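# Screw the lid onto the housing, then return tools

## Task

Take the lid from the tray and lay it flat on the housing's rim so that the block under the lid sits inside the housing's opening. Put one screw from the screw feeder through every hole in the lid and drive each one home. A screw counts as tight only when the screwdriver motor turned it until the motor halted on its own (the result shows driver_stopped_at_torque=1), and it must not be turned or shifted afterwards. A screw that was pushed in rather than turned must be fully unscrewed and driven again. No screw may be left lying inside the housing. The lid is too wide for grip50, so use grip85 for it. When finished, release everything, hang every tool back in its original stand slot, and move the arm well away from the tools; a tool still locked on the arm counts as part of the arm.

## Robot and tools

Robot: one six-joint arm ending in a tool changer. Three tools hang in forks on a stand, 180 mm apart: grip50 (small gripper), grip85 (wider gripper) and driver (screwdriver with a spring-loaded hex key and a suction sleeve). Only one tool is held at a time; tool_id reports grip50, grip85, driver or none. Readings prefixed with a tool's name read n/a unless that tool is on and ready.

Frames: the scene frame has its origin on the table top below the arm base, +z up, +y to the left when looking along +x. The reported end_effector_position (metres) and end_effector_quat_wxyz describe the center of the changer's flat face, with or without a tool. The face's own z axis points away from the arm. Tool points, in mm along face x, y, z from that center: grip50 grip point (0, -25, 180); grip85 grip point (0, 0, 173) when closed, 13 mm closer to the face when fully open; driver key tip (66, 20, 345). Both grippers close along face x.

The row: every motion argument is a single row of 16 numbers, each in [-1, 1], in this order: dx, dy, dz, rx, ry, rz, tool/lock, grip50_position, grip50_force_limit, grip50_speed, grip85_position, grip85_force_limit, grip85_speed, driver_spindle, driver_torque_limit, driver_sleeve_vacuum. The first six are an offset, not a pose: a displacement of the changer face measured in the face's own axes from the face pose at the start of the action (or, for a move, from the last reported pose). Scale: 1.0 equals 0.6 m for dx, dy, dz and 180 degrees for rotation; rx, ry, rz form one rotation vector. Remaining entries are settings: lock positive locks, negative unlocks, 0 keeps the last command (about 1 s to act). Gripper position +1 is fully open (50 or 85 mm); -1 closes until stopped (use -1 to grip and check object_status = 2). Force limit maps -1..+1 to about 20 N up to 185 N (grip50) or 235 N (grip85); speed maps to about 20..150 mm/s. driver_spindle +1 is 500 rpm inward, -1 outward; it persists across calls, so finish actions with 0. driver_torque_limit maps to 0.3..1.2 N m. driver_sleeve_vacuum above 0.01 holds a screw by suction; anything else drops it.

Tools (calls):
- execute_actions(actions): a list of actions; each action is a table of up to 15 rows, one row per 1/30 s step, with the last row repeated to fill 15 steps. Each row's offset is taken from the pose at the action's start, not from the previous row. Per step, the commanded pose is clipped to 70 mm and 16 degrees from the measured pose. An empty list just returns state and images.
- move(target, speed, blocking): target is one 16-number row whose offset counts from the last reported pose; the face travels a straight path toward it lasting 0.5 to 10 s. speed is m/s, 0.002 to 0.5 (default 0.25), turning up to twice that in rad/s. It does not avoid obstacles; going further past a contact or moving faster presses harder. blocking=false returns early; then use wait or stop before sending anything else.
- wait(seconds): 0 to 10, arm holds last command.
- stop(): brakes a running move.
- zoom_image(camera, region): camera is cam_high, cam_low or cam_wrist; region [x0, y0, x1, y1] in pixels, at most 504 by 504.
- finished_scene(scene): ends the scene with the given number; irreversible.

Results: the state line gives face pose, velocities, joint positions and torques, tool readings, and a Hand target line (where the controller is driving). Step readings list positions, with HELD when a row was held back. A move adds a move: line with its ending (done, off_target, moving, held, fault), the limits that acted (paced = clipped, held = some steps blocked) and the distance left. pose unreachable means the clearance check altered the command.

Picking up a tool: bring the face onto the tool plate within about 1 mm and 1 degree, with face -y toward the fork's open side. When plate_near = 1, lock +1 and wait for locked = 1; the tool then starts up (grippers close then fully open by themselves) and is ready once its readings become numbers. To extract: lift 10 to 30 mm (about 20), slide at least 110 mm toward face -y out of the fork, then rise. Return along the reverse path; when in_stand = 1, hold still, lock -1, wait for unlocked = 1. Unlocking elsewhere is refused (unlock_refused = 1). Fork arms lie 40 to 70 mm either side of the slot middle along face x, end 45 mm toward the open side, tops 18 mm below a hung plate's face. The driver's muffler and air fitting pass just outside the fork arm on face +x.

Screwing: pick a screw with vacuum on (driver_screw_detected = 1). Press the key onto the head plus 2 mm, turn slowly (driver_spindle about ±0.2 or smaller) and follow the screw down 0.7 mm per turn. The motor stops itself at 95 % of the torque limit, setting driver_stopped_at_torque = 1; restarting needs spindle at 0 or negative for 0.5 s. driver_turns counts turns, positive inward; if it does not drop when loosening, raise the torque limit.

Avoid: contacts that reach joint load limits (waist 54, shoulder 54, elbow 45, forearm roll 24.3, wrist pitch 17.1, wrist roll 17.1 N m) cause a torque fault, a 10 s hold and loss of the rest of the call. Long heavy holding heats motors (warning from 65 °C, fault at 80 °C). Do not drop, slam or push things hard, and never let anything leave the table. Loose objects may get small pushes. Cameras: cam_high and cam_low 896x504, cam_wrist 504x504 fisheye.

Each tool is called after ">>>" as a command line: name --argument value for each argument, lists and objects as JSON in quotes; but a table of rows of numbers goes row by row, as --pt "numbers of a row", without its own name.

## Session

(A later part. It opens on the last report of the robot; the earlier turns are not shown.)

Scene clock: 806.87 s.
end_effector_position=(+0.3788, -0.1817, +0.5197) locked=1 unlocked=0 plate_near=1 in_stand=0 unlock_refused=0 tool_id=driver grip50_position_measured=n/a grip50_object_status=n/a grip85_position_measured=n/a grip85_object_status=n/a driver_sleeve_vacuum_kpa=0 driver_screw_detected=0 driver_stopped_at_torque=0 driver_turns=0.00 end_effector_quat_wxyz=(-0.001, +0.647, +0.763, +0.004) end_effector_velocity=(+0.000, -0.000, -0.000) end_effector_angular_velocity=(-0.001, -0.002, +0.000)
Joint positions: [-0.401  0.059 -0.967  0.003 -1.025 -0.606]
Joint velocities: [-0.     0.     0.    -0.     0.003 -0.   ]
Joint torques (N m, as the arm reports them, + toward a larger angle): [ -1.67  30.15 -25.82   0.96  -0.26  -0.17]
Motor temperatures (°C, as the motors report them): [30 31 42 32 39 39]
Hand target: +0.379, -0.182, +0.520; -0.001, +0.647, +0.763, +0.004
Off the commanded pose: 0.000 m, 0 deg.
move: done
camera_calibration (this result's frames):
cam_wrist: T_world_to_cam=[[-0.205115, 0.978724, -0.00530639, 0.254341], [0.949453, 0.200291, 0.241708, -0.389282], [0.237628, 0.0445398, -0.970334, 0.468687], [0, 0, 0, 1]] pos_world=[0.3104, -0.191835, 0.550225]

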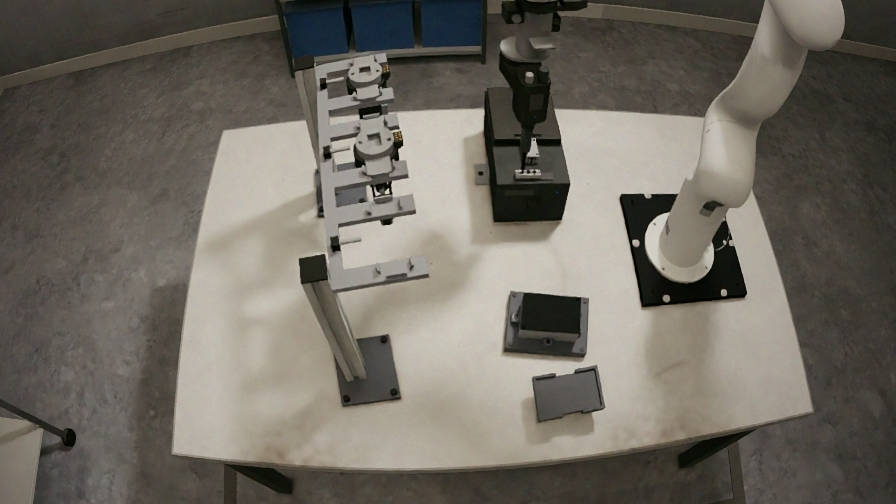

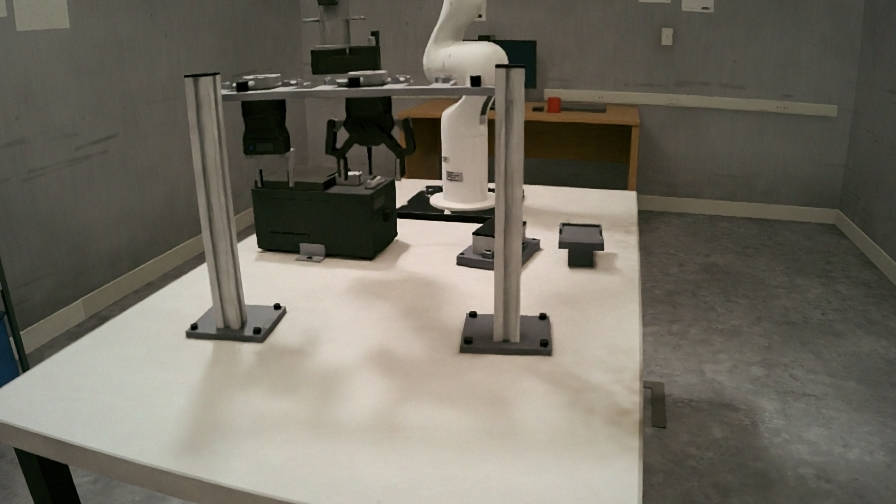

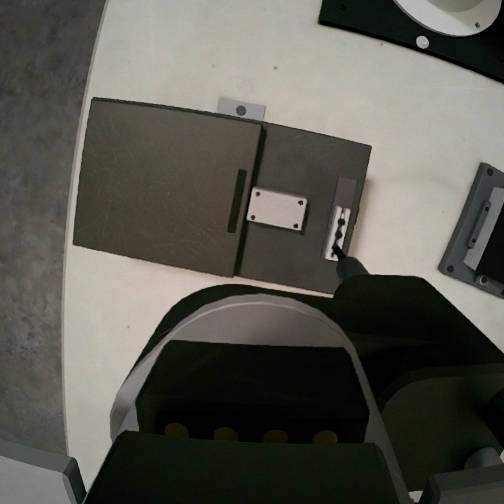

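>>> execute_actions --actions '[[[0,0,0.008,0,0,0,0,1,0,0,1,0,0,0,-1,1]],[[0,0,0.003,0,0,0,0,1,0,0,1,0,0,0,-1,1]],[[0,0,0.003,0,0,0,0,1,0,0,1,0,0,0,-1,1]]]'

Scene clock: 814.50 s.
end_effector_position=(+0.3789, -0.1816, +0.5113) locked=1 unlocked=0 plate_near=1 in_stand=0 unlock_refused=0 tool_id=driver grip50_position_measured=n/a grip50_object_status=n/a grip85_position_measured=n/a grip85_object_status=n/a driver_sleeve_vacuum_kpa=40 driver_screw_detected=1 driver_stopped_at_torque=0 driver_turns=0.00 end_effector_quat_wxyz=(-0.001, +0.647, +0.763, +0.004) end_effector_velocity=(-0.000, -0.000, +0.000) end_effector_angular_velocity=(+0.000, -0.002, -0.001)
Joint positions: [-0.401  0.055 -0.952  0.003 -1.005 -0.606]
Joint velocities: [-0.001  0.     0.     0.001  0.001 -0.   ]
Joint torques (N m, as the arm reports them, + toward a larger angle): [ -1.61  30.21 -26.17   1.07  -0.24  -0.18]
Motor temperatures (°C, as the motors report them): [30 31 42 32 39 39]
Hand target: +0.379, -0.182, +0.511; -0.001, +0.647, +0.763, +0.004
Off the commanded pose: 0.000 m, 0 deg.
Step readings (end_effector_position; steps 1 to 15: 1st action; 16 to 30: 2nd action; 31 to 45: 3rd action):
0: (+0.3788, -0.1816, +0.5195)
1: (+0.3788, -0.1816, +0.5195)
2: (+0.3789, -0.1817, +0.5191)
4: (+0.3789, -0.1817, +0.5168)
8: (+0.3788, -0.1816, +0.5149)
15: (+0.3788, -0.1816, +0.5149)
16: (+0.3788, -0.1816, +0.5149)
17: (+0.3789, -0.1816, +0.5147)
19: (+0.3789, -0.1816, +0.5138)
23: (+0.3788, -0.1816, +0.5131)
30: (+0.3788, -0.1816, +0.5131)
31: (+0.3788, -0.1816, +0.5131)
32: (+0.3789, -0.1816, +0.5129)
34: (+0.3789, -0.1816, +0.5120)
38: (+0.3788, -0.1816, +0.5113)
45: end_effector_position above
camera_calibration (this result's frames):
cam_wrist: T_world_to_cam=[[-0.205083, 0.97873, -0.00540147, 0.254297], [0.94943, 0.200278, 0.241808, -0.387351], [0.237747, 0.0444625, -0.970309, 0.460529], [0, 0, 0, 1]] pos_world=[0.310426, -0.191786, 0.541894]

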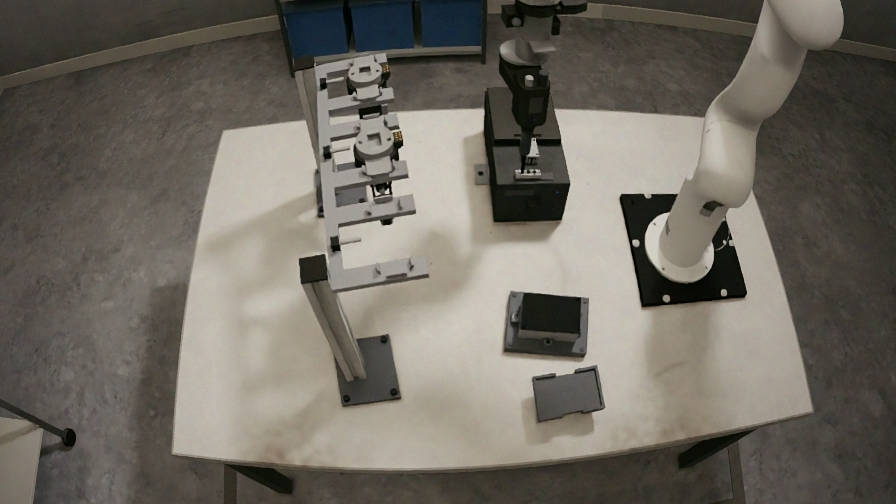

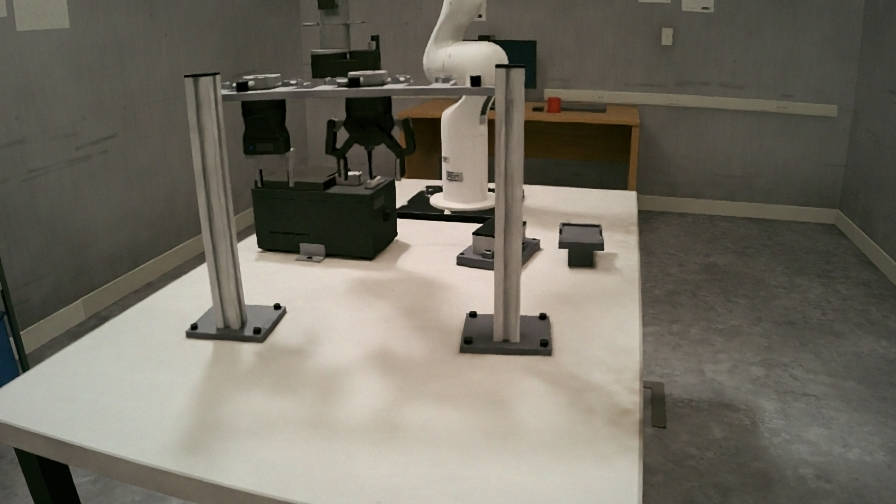

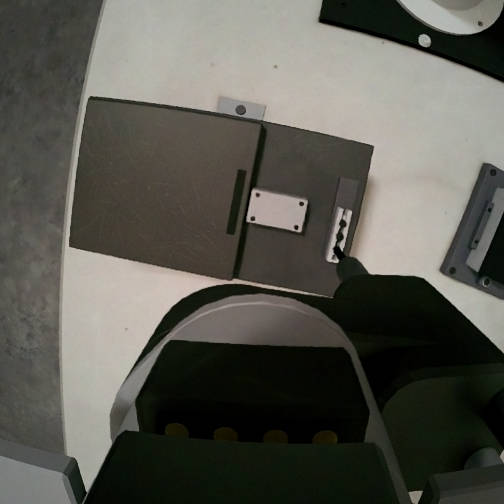

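>>> execute_actions --actions "[[[0,0,0.004,0,0,0,0,1,0,0,1,0,0,0,-1,1]],[[0,0,0.003,0,0,0,0,1,0,0,1,0,0.12,0,-1,1]].map]"


>>> execute_actions --actions '[[[0,0,0.004,0,0,0,0,1,0,0,1,0,0,0,-1,1]],[[0,0,0.003,0,0,0,0,1,0,0,1,0,0,0,-1,1]]]'

Scene clock: 826.77 s.
end_effector_position=(+0.3789, -0.1816, +0.5073) locked=1 unlocked=0 plate_near=1 in_stand=0 unlock_refused=0 tool_id=driver grip50_position_measured=n/a grip50_object_status=n/a grip85_position_measured=n/a grip85_object_status=n/a driver_sleeve_vacuum_kpa=40 driver_screw_detected=1 driver_stopped_at_torque=0 driver_turns=0.00 end_effector_quat_wxyz=(-0.001, +0.647, +0.763, +0.004) end_effector_velocity=(+0.000, +0.000, -0.000) end_effector_angular_velocity=(-0.000, -0.000, +0.001)
Joint positions: [-0.401  0.052 -0.945  0.003 -0.996 -0.606]
Joint velocities: [ 0.001  0.     0.    -0.     0.    -0.   ]
Joint torques (N m, as the arm reports them, + toward a larger angle): [ -1.4   27.41 -24.48   1.05  -0.02  -0.28]
Motor temperatures (°C, as the motors report them): [30 31 42 32 39 39]
Hand target: +0.379, -0.182, +0.507; -0.001, +0.647, +0.763, +0.004
Off the commanded pose: 0.000 m, 0 deg.
Step readings (end_effector_position; steps 1 to 15: 1st action; 16 to 30: 2nd action):
0: (+0.3789, -0.1816, +0.5113)
1: (+0.3789, -0.1816, +0.5113)
2: (+0.3789, -0.1816, +0.5111)
4: (+0.3789, -0.1816, +0.5101)
8: (+0.3789, -0.1816, +0.5092)
15: (+0.3789, -0.1816, +0.5090)
16: (+0.3789, -0.1816, +0.5090)
17: (+0.3789, -0.1816, +0.5088)
19: (+0.3789, -0.1816, +0.5080)
23: (+0.3789, -0.1816, +0.5073)
30: end_effector_position above
camera_calibration (this result's frames):
cam_wrist: T_world_to_cam=[[-0.20506, 0.978734, -0.00550459, 0.254304], [0.949393, 0.200273, 0.241958, -0.386454], [0.237915, 0.0443898, -0.970271, 0.456463], [0, 0, 0, 1]] pos_world=[0.310445, -0.191762, 0.537798]

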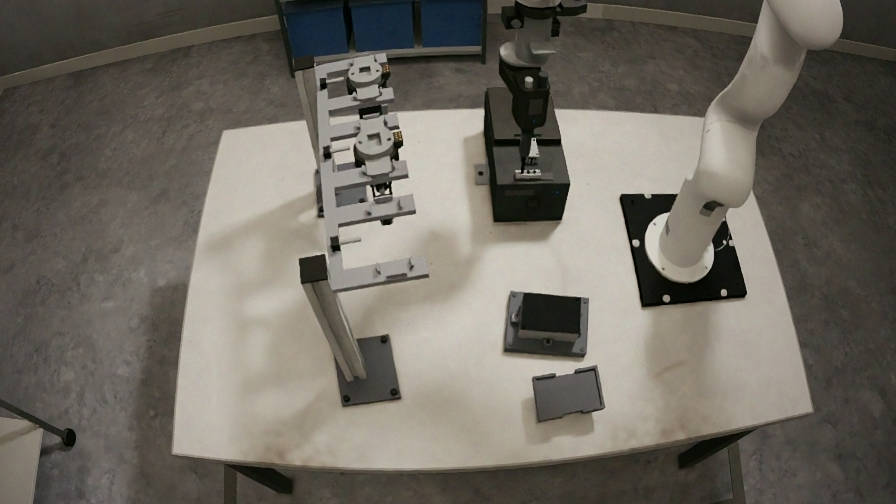

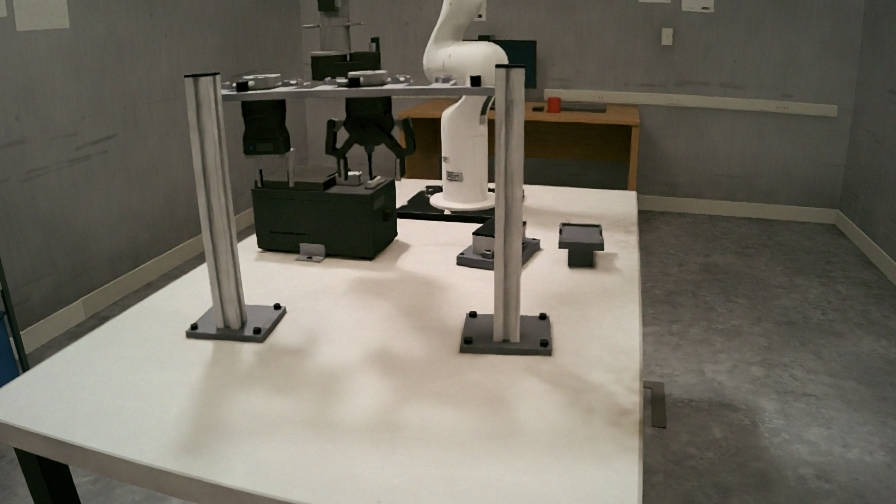

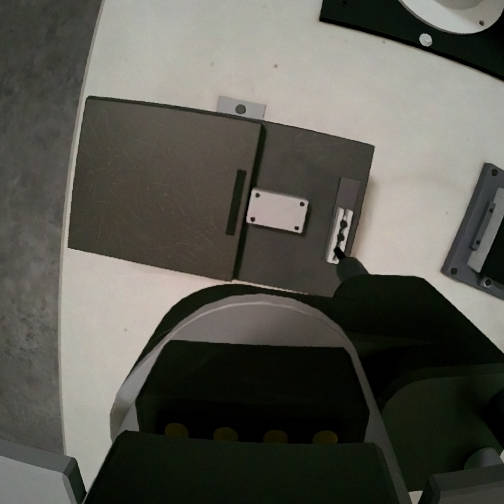

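Contact (shoulder torque dropped ~2.8). Spin briefly to engage, then lift.

>>> execute_actions --actions '[[[0,0,0,0,0,0,0,1,0,0,1,0,0,0.12,-1,1]],[[0,0,0,0,0,0,0,1,0,0,1,0,0,0,-1,1]],[[0,0,-0.02,0,0,0,0,1,0,0,1,0,0,0,-1,1]]]'

>>> zoom_image --camera "cam_wrist" --region '[310,220,360,270]'

Scene clock: 835.13 s.
end_effector_position=(+0.3788, -0.1816, +0.5191) locked=1 unlocked=0 plate_near=1 in_stand=0 unlock_refused=0 tool_id=driver grip50_position_measured=n/a grip50_object_status=n/a grip85_position_measured=n/a grip85_object_status=n/a driver_sleeve_vacuum_kpa=40 driver_screw_detected=1 driver_stopped_at_torque=0 driver_turns=0.48 end_effector_quat_wxyz=(-0.001, +0.647, +0.763, +0.004) end_effector_velocity=(+0.000, +0.000, +0.001) end_effector_angular_velocity=(-0.000, -0.001, -0.000)
Joint positions: [-0.401  0.059 -0.966  0.003 -1.023 -0.606]
Joint velocities: [ 0.     0.    -0.002  0.    -0.001  0.   ]
Joint torques (N m, as the arm reports them, + toward a larger angle): [ -0.83  28.34 -26.07   1.34  -0.26  -0.24]
Motor temperatures (°C, as the motors report them): [30 31 42 32 39 39]
Hand target: +0.379, -0.182, +0.519; -0.001, +0.647, +0.763, +0.004
Off the commanded pose: 0.000 m, 0 deg.
Step readings (end_effector_position; steps 1 to 15: 1st action; 16 to 30: 2nd action; 31 to 45: 3rd action):
0: (+0.3789, -0.1816, +0.5072)
1: (+0.3789, -0.1816, +0.5072)
2: (+0.3789, -0.1816, +0.5073)
4: (+0.3790, -0.1816, +0.5073)
8: (+0.3789, -0.1816, +0.5073)
15: (+0.3789, -0.1816, +0.5073)
16: (+0.3789, -0.1816, +0.5073)
17: (+0.3789, -0.1816, +0.5073)
19: (+0.3789, -0.1816, +0.5073)
23: (+0.3789, -0.1816, +0.5073)
30: (+0.3789, -0.1816, +0.5073)
31: (+0.3789, -0.1816, +0.5073)
32: (+0.3788, -0.1816, +0.5081)
34: (+0.3786, -0.1815, +0.5136)
38: (+0.3788, -0.1817, +0.5187)
45: end_effector_position above
camera_calibration (this result's frames):
cam_wrist: T_world_to_cam=[[-0.205119, 0.978723, -0.00530009, 0.254331], [0.949457, 0.200295, 0.241688, -0.389124], [0.237607, 0.0445427, -0.970339, 0.468121], [0, 0, 0, 1]] pos_world=[0.310396, -0.191831, 0.549631]

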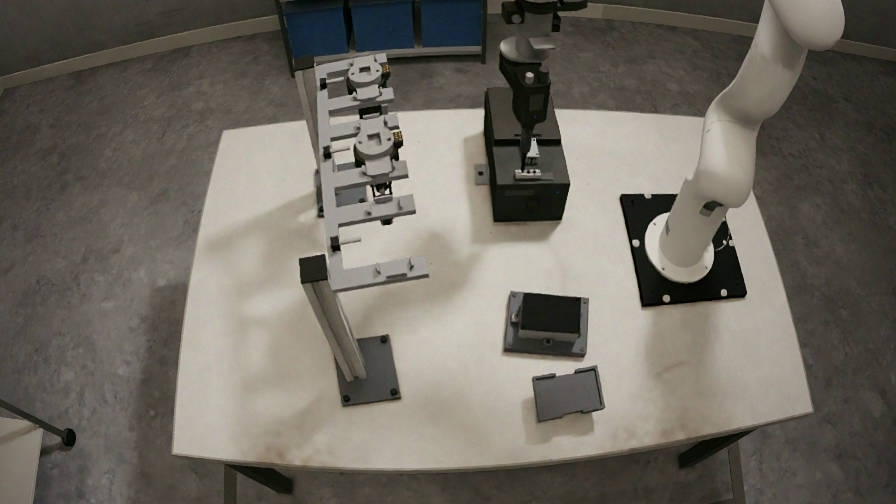

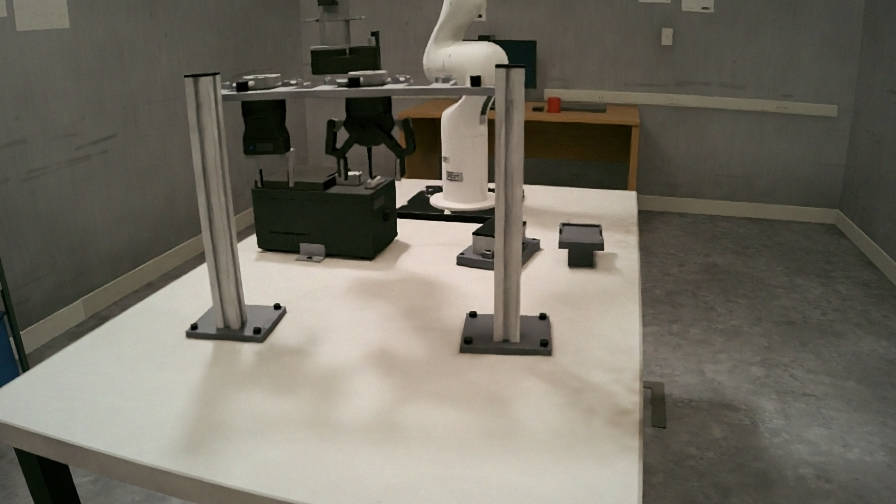

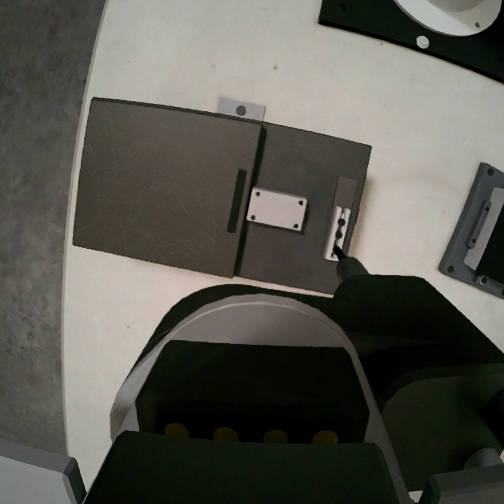

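Region (310, 220, 360, 270) of cam_wrist's 504x504 image, scaled by 10.080, with more detail than that image has.

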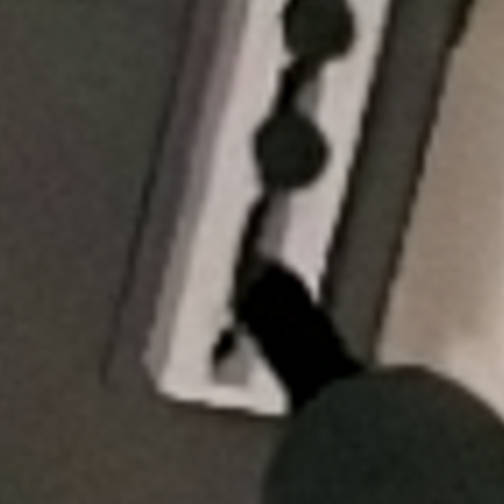

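>>> move --target '[0,0,-0.075,0,0,0,0,1,0,0,1,0,0,0,-1,1]' --speed 0.15

>>> move --target '[0.4856,0.1006,0,0,0,0,0,1,0,0,1,0,0,0,-1,1]' --speed 0.25

Scene clock: 850.50 s.
end_effector_position=(+0.3787, -0.1819, +0.5637) locked=1 unlocked=0 plate_near=1 in_stand=0 unlock_refused=0 tool_id=driver grip50_position_measured=n/a grip50_object_status=n/a grip85_position_measured=n/a grip85_object_status=n/a driver_sleeve_vacuum_kpa=40 driver_screw_detected=1 driver_stopped_at_torque=0 driver_turns=0.48 end_effector_quat_wxyz=(-0.002, +0.647, +0.763, +0.004) end_effector_velocity=(+0.000, -0.000, +0.001) end_effector_angular_velocity=(+0.000, +0.000, -0.000)
Joint positions: [-0.401  0.077 -1.049  0.003 -1.125 -0.606]
Joint velocities: [-0.    -0.001 -0.003 -0.    -0.002 -0.   ]
Joint torques (N m, as the arm reports them, + toward a larger angle): [ -1.63  29.61 -26.32   0.85  -0.32  -0.24]
Motor temperatures (°C, as the motors report them): [30 31 42 32 39 39]
Hand target: +0.379, -0.182, +0.564; -0.001, +0.647, +0.763, +0.004
Off the commanded pose: 0.000 m, 0 deg.
move: done
camera_calibration (this result's frames):
cam_wrist: T_world_to_cam=[[-0.205283, 0.97869, -0.00495515, 0.254659], [0.949523, 0.200387, 0.241355, -0.399581], [0.237204, 0.0448409, -0.970424, 0.51176], [0, 0, 0, 1]] pos_world=[0.310297, -0.192109, 0.594327]

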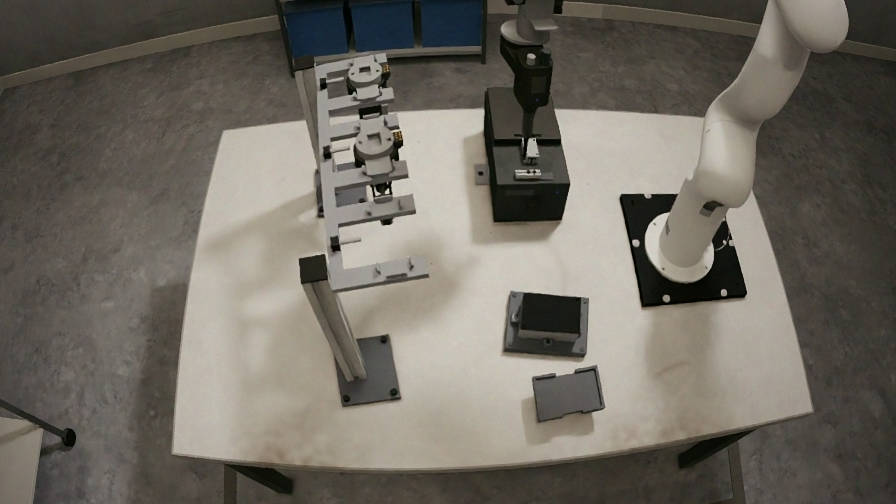

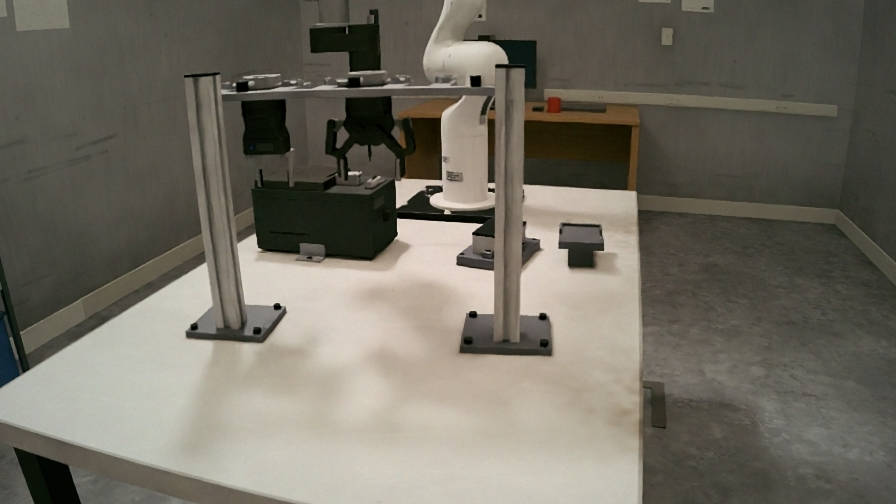

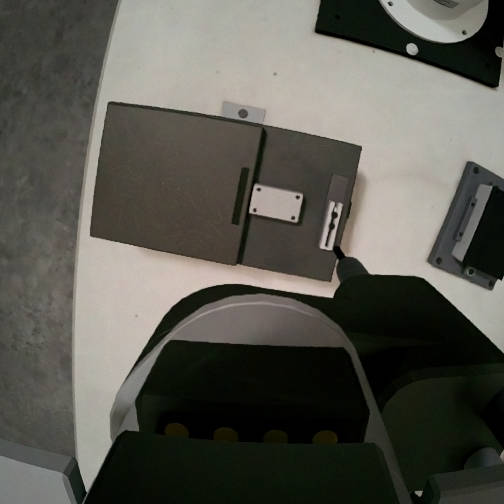

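Scene clock: 852.20 s.
end_effector_position=(+0.3911, +0.1151, +0.5658) locked=1 unlocked=0 plate_near=1 in_stand=0 unlock_refused=0 tool_id=driver grip50_position_measured=n/a grip50_object_status=n/a grip85_position_measured=n/a grip85_object_status=n/a driver_sleeve_vacuum_kpa=40 driver_screw_detected=1 driver_stopped_at_torque=0 driver_turns=0.48 end_effector_quat_wxyz=(-0.002, +0.647, +0.762, +0.004) end_effector_velocity=(+0.001, +0.002, -0.000) end_effector_angular_velocity=(+0.001, -0.001, -0.000)
Joint positions: [ 0.333  0.104 -1.025  0.003 -1.127  0.128]
Joint velocities: [ 0.003 -0.003 -0.001  0.001  0.003  0.003]
Joint torques (N m, as the arm reports them, + toward a larger angle): [ -2.43  28.23 -26.92   0.54   0.54  -0.32]
Motor temperatures (°C, as the motors report them): [30 31 42 32 39 39]
Hand target: +0.391, +0.115, +0.566; -0.002, +0.647, +0.763, +0.004
Off the commanded pose: 0.000 m, 0 deg.
move: done
camera_calibration (this result's frames):
cam_wrist: T_world_to_cam=[[-0.204997, 0.978755, -0.00379034, -0.0342956], [0.949867, 0.199877, 0.24042, -0.470893], [0.23607, 0.0456849, -0.970662, 0.497997], [0, 0, 0, 1]] pos_world=[0.322693, 0.104937, 0.596468]

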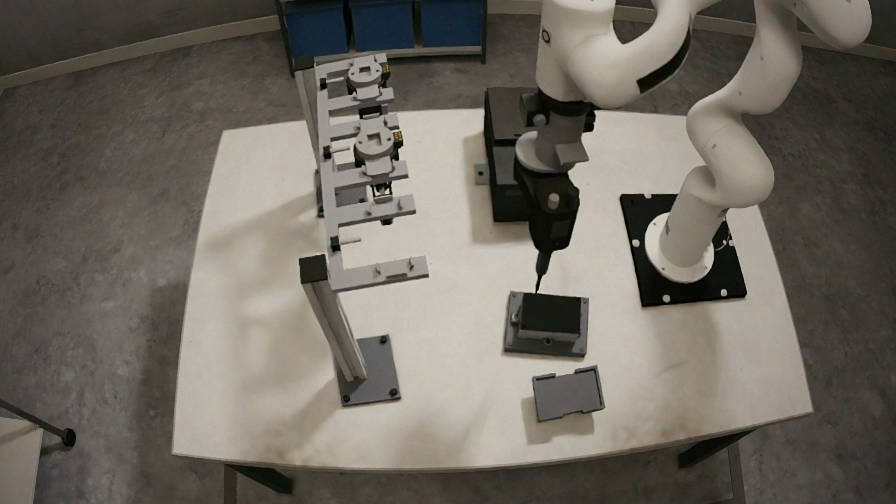

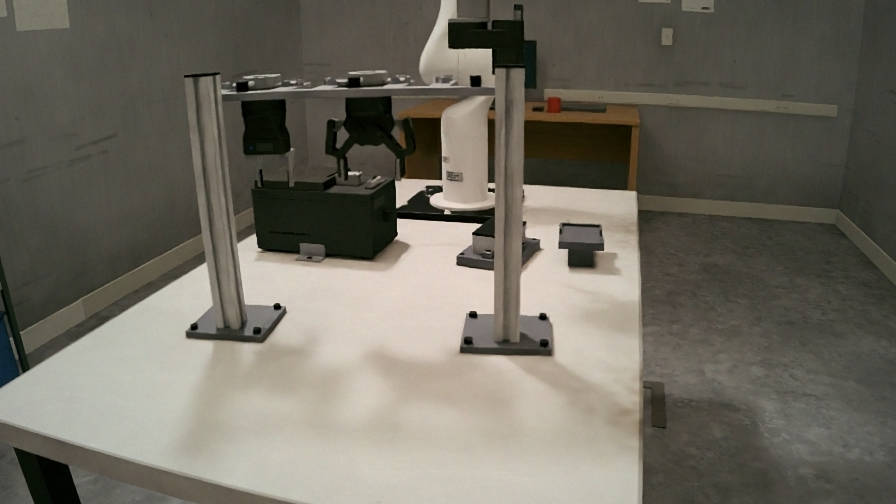

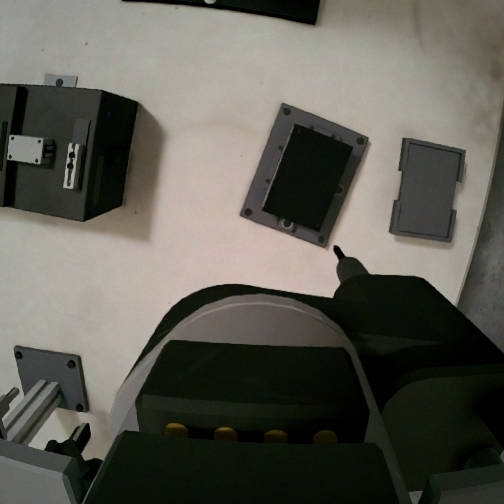

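>>> zoom_image --camera "cam_wrist" --region '[240,100,400,270]'

Region (240, 100, 400, 270) of cam_wrist's 504x504 image, scaled by 2.965, with more detail than that image has; it fills the left 474 columns of this view, and the rest is white.

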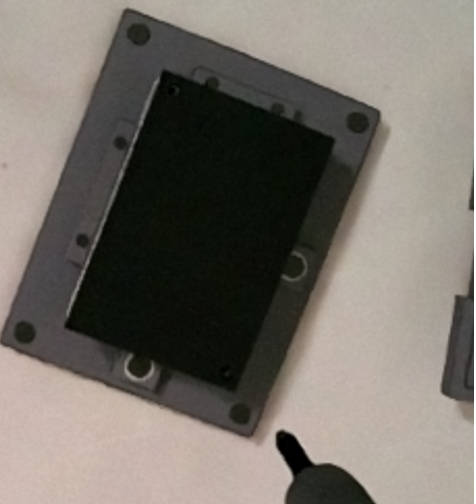

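>>> move --target '[0,0.003,0.19,0,0,0,0,1,0,0,1,0,0,0,-1,1]' --speed 0.15

>>> zoom_image --camera "cam_wrist" --region '[305,220,355,270]'

Scene clock: 864.10 s.
end_effector_position=(+0.3931, +0.1162, +0.4522) locked=1 unlocked=0 plate_near=1 in_stand=0 unlock_refused=0 tool_id=driver grip50_position_measured=n/a grip50_object_status=n/a grip85_position_measured=n/a grip85_object_status=n/a driver_sleeve_vacuum_kpa=40 driver_screw_detected=1 driver_stopped_at_torque=0 driver_turns=0.48 end_effector_quat_wxyz=(-0.002, +0.647, +0.762, +0.004) end_effector_velocity=(-0.001, -0.001, -0.002) end_effector_angular_velocity=(-0.002, +0.004, +0.000)
Joint positions: [ 0.332  0.028 -0.837  0.003 -0.863  0.128]
Joint velocities: [-0.001 -0.002  0.003 -0.001  0.    -0.   ]
Joint torques (N m, as the arm reports them, + toward a larger angle): [ -0.4   30.61 -25.7    0.88   0.55  -0.28]
Motor temperatures (°C, as the motors report them): [30 31 42 32 39 39]
Hand target: +0.393, +0.116, +0.452; -0.002, +0.647, +0.762, +0.004
Off the commanded pose: 0.000 m, 0 deg.
move: done
camera_calibration (this result's frames):
cam_wrist: T_world_to_cam=[[-0.204608, 0.978836, -0.00395828, -0.0354527], [0.949766, 0.199507, 0.241124, -0.445926], [0.236811, 0.0455765, -0.970486, 0.386825], [0, 0, 0, 1]] pos_world=[0.324668, 0.106038, 0.482791]

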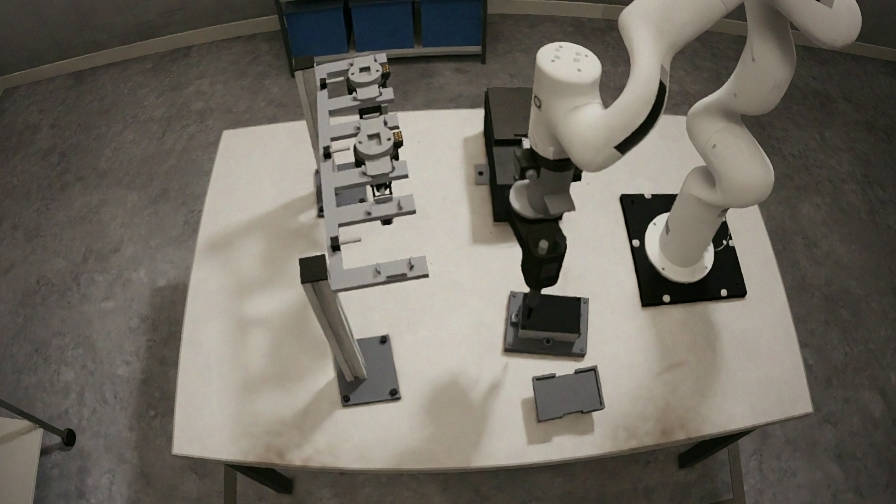

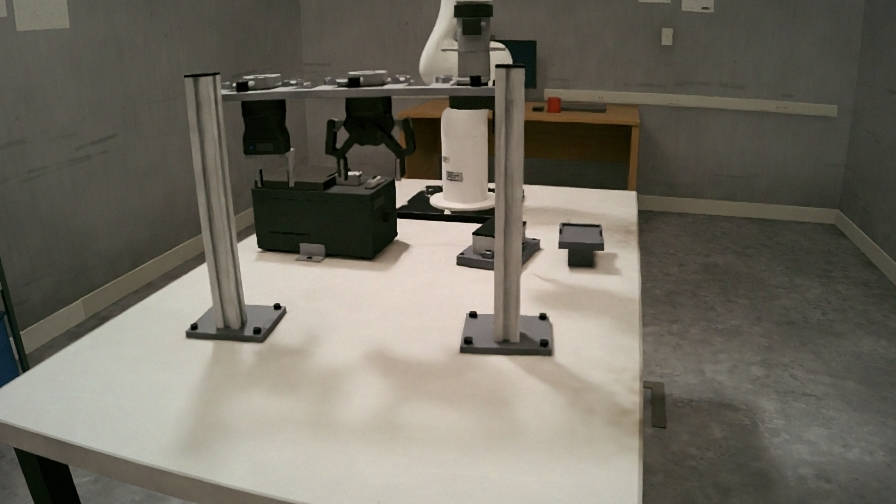

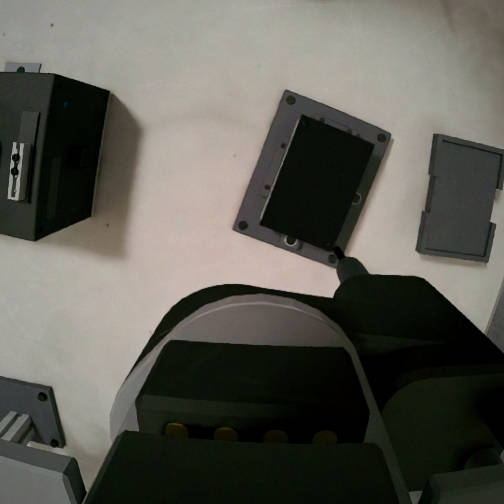

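Region (305, 220, 355, 270) of cam_wrist's 504x504 image, scaled by 10.080, with more detail than that image has.

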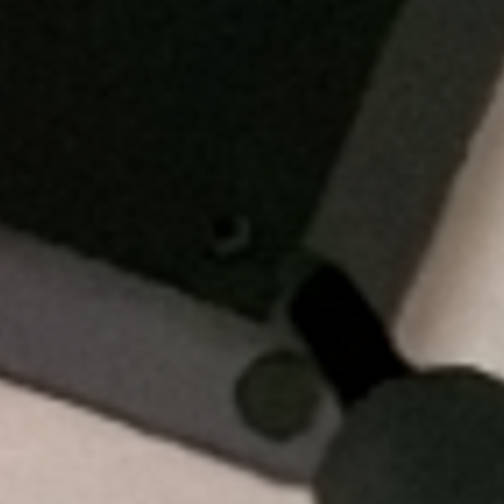

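>>> move --target '[-0.0035,0.003,0.022,0,0,0,0,1,0,0,1,0,0,0,-1,1]' --speed 0.04

>>> zoom_image --camera "cam_wrist" --region '[315,230,355,270]'

>>> zoom_image --camera "cam_high" --region '[500,280,560,330]'

Scene clock: 889.07 s.
end_effector_position=(+0.3952, +0.1145, +0.4391) locked=1 unlocked=0 plate_near=1 in_stand=0 unlock_refused=0 tool_id=driver grip50_position_measured=n/a grip50_object_status=n/a grip85_position_measured=n/a grip85_object_status=n/a driver_sleeve_vacuum_kpa=40 driver_screw_detected=1 driver_stopped_at_torque=0 driver_turns=0.48 end_effector_quat_wxyz=(-0.002, +0.647, +0.762, +0.004) end_effector_velocity=(+0.000, +0.000, -0.000) end_effector_angular_velocity=(+0.000, -0.001, +0.001)
Joint positions: [ 0.327  0.01  -0.823  0.003 -0.831  0.122]
Joint velocities: [ 0.001 -0.001 -0.     0.     0.001 -0.   ]
Joint torques (N m, as the arm reports them, + toward a larger angle): [ -1.15  31.43 -25.51   0.61   0.45  -0.35]
Motor temperatures (°C, as the motors report them): [30 31 42 32 39 39]
Hand target: +0.395, +0.115, +0.439; -0.002, +0.647, +0.762, +0.004
Off the commanded pose: 0.000 m, 0 deg.
move: done
camera_calibration (this result's frames):
cam_wrist: T_world_to_cam=[[-0.204564, 0.978845, -0.00399251, -0.0334242], [0.94975, 0.199467, 0.241222, -0.4445], [0.236915, 0.0455533, -0.970462, 0.373616], [0, 0, 0, 1]] pos_world=[0.326811, 0.104361, 0.46967]

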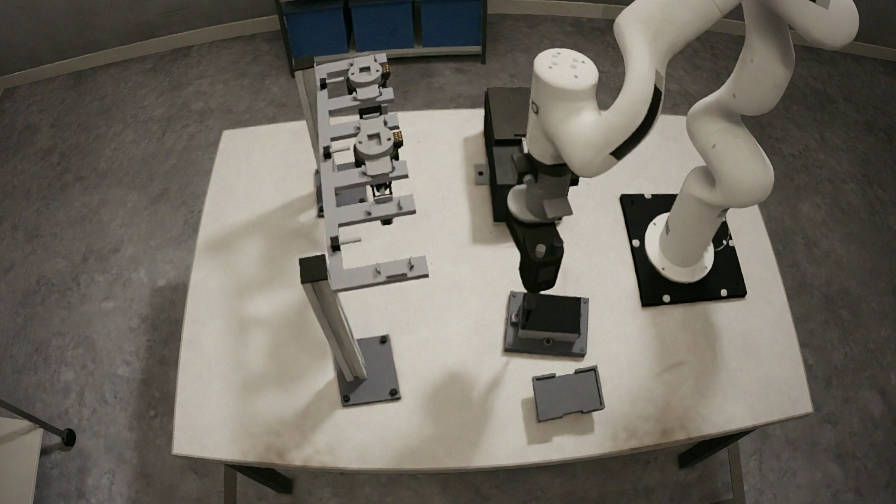

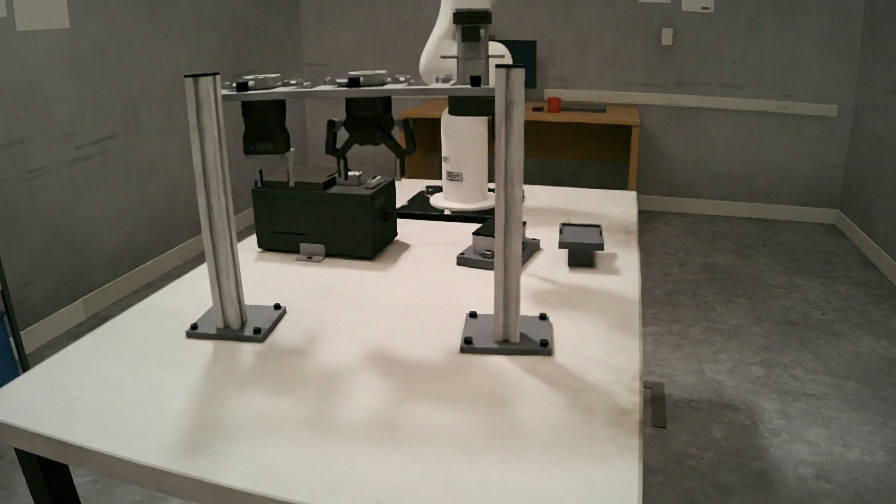

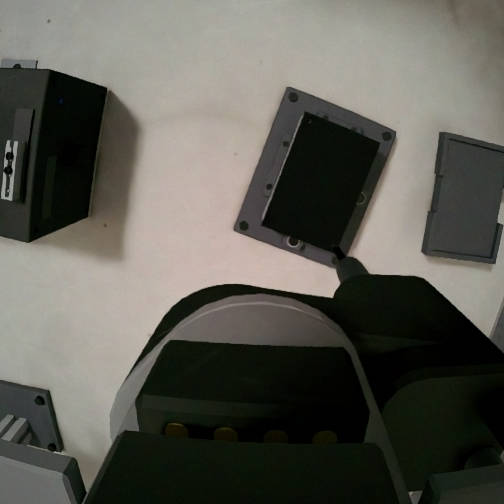

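Region (315, 230, 355, 270) of cam_wrist's 504x504 image, scaled by 12.600, with more detail than that image has.

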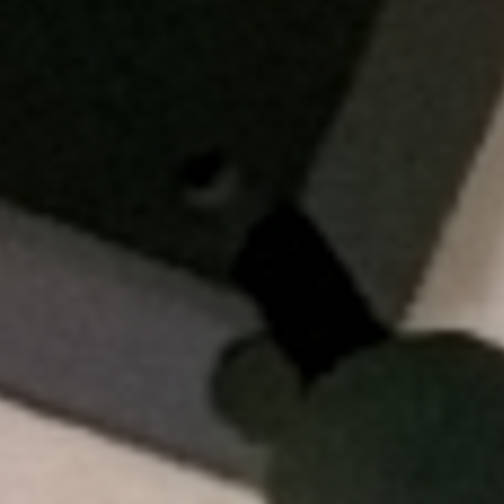

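Region (500, 280, 560, 330) of cam_high's 896x504 image, scaled by 8.400, with more detail than that image has.

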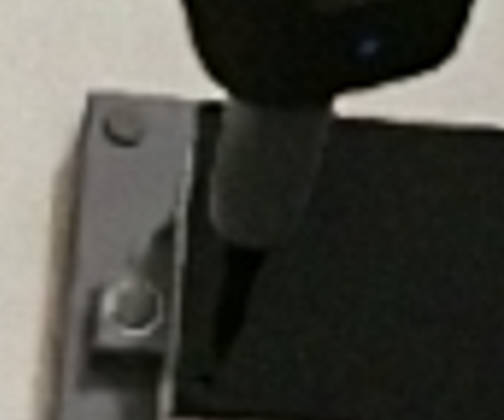

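>>> execute_actions --actions '[[[-0.003,-0.0007,0,0,0,0,0,1,0,0,1,0,0,0,-1,1]],[[0,0,0.005,0,0,0,0,1,0,0,1,0,0,0,-1,1]]]'

>>> zoom_image --camera "cam_wrist" --region '[315,230,355,270]'

Scene clock: 920.50 s.
end_effector_position=(+0.3951, +0.1127, +0.4361) locked=1 unlocked=0 plate_near=1 in_stand=0 unlock_refused=0 tool_id=driver grip50_position_measured=n/a grip50_object_status=n/a grip85_position_measured=n/a grip85_object_status=n/a driver_sleeve_vacuum_kpa=40 driver_screw_detected=1 driver_stopped_at_torque=0 driver_turns=0.48 end_effector_quat_wxyz=(-0.002, +0.647, +0.762, +0.004) end_effector_velocity=(+0.000, +0.000, +0.000) end_effector_angular_velocity=(+0.001, -0.000, -0.001)
Joint positions: [ 0.323  0.009 -0.817  0.003 -0.824  0.118]
Joint velocities: [-0.    -0.    -0.001  0.001 -0.    -0.   ]
Joint torques (N m, as the arm reports them, + toward a larger angle): [ -0.76  31.36 -25.62   0.4    0.5   -0.24]
Motor temperatures (°C, as the motors report them): [30 31 42 32 39 39]
Hand target: +0.395, +0.113, +0.436; -0.002, +0.647, +0.762, +0.004
Off the commanded pose: 0.000 m, 0 deg.
Step readings (end_effector_position; steps 1 to 15: 1st action; 16 to 30: 2nd action):
0: (+0.3952, +0.1145, +0.4390)
1: (+0.3952, +0.1145, +0.4390)
2: (+0.3952, +0.1143, +0.4390)
4: (+0.3951, +0.1134, +0.4390)
8: (+0.3951, +0.1128, +0.4390)
15: (+0.3951, +0.1127, +0.4391)
16: (+0.3951, +0.1127, +0.4390)
17: (+0.3951, +0.1127, +0.4387)
19: (+0.3952, +0.1127, +0.4373)
23: (+0.3950, +0.1127, +0.4361)
30: end_effector_position above
camera_calibration (this result's frames):
cam_wrist: T_world_to_cam=[[-0.20456, 0.978846, -0.00399806, -0.0316827], [0.949734, 0.199462, 0.241288, -0.443339], [0.236981, 0.0455608, -0.970445, 0.370791], [0, 0, 0, 1]] pos_world=[0.326703, 0.102548, 0.466678]

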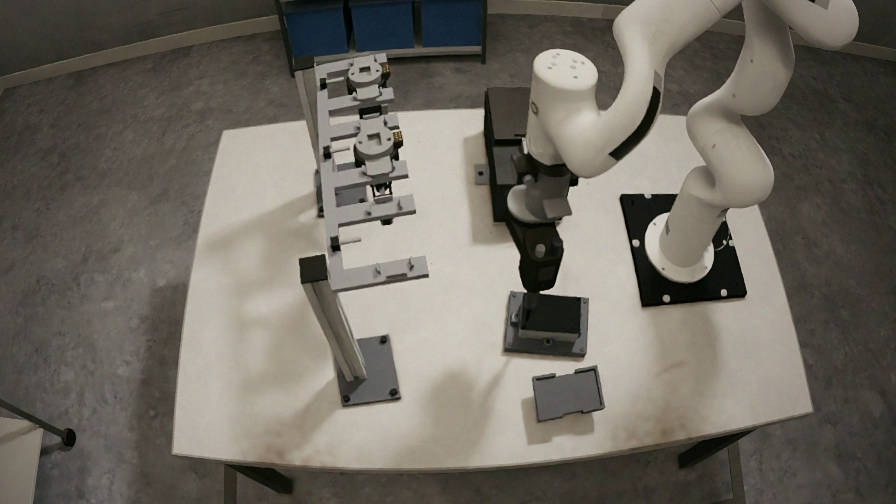

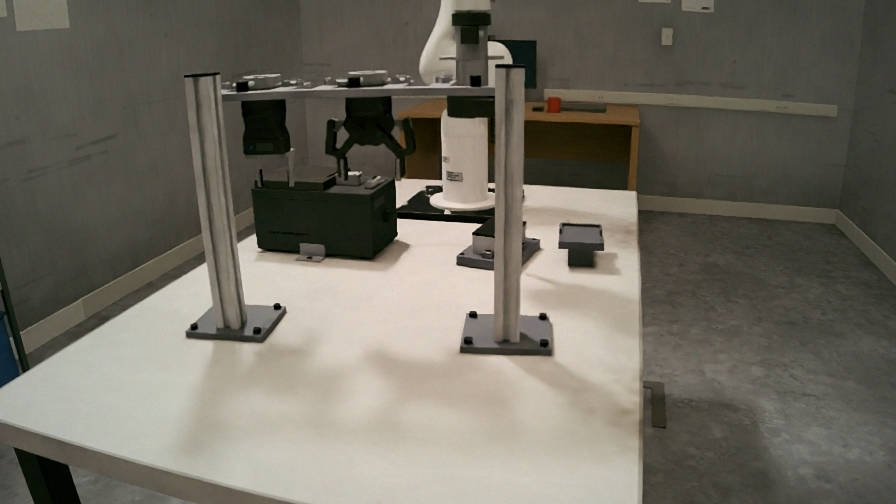

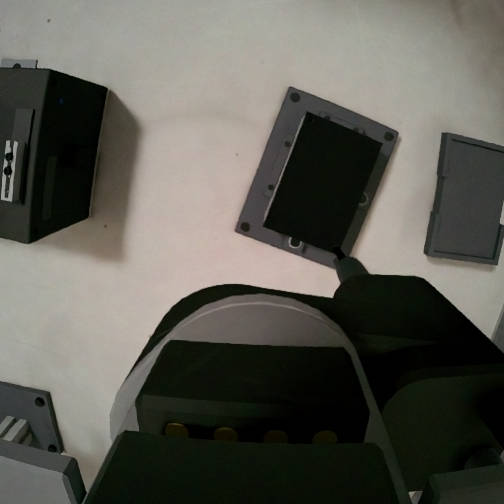

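Region (315, 230, 355, 270) of cam_wrist's 504x504 image, scaled by 12.600, with more detail than that image has.

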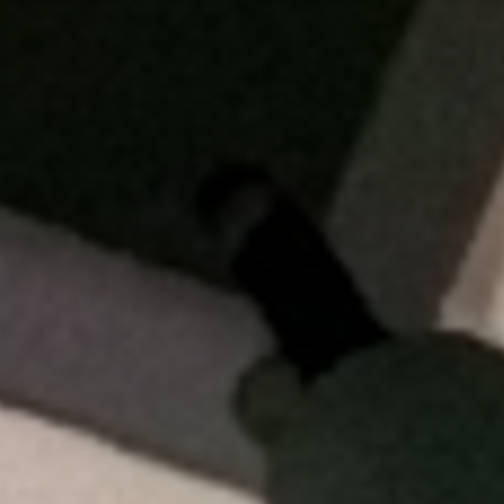

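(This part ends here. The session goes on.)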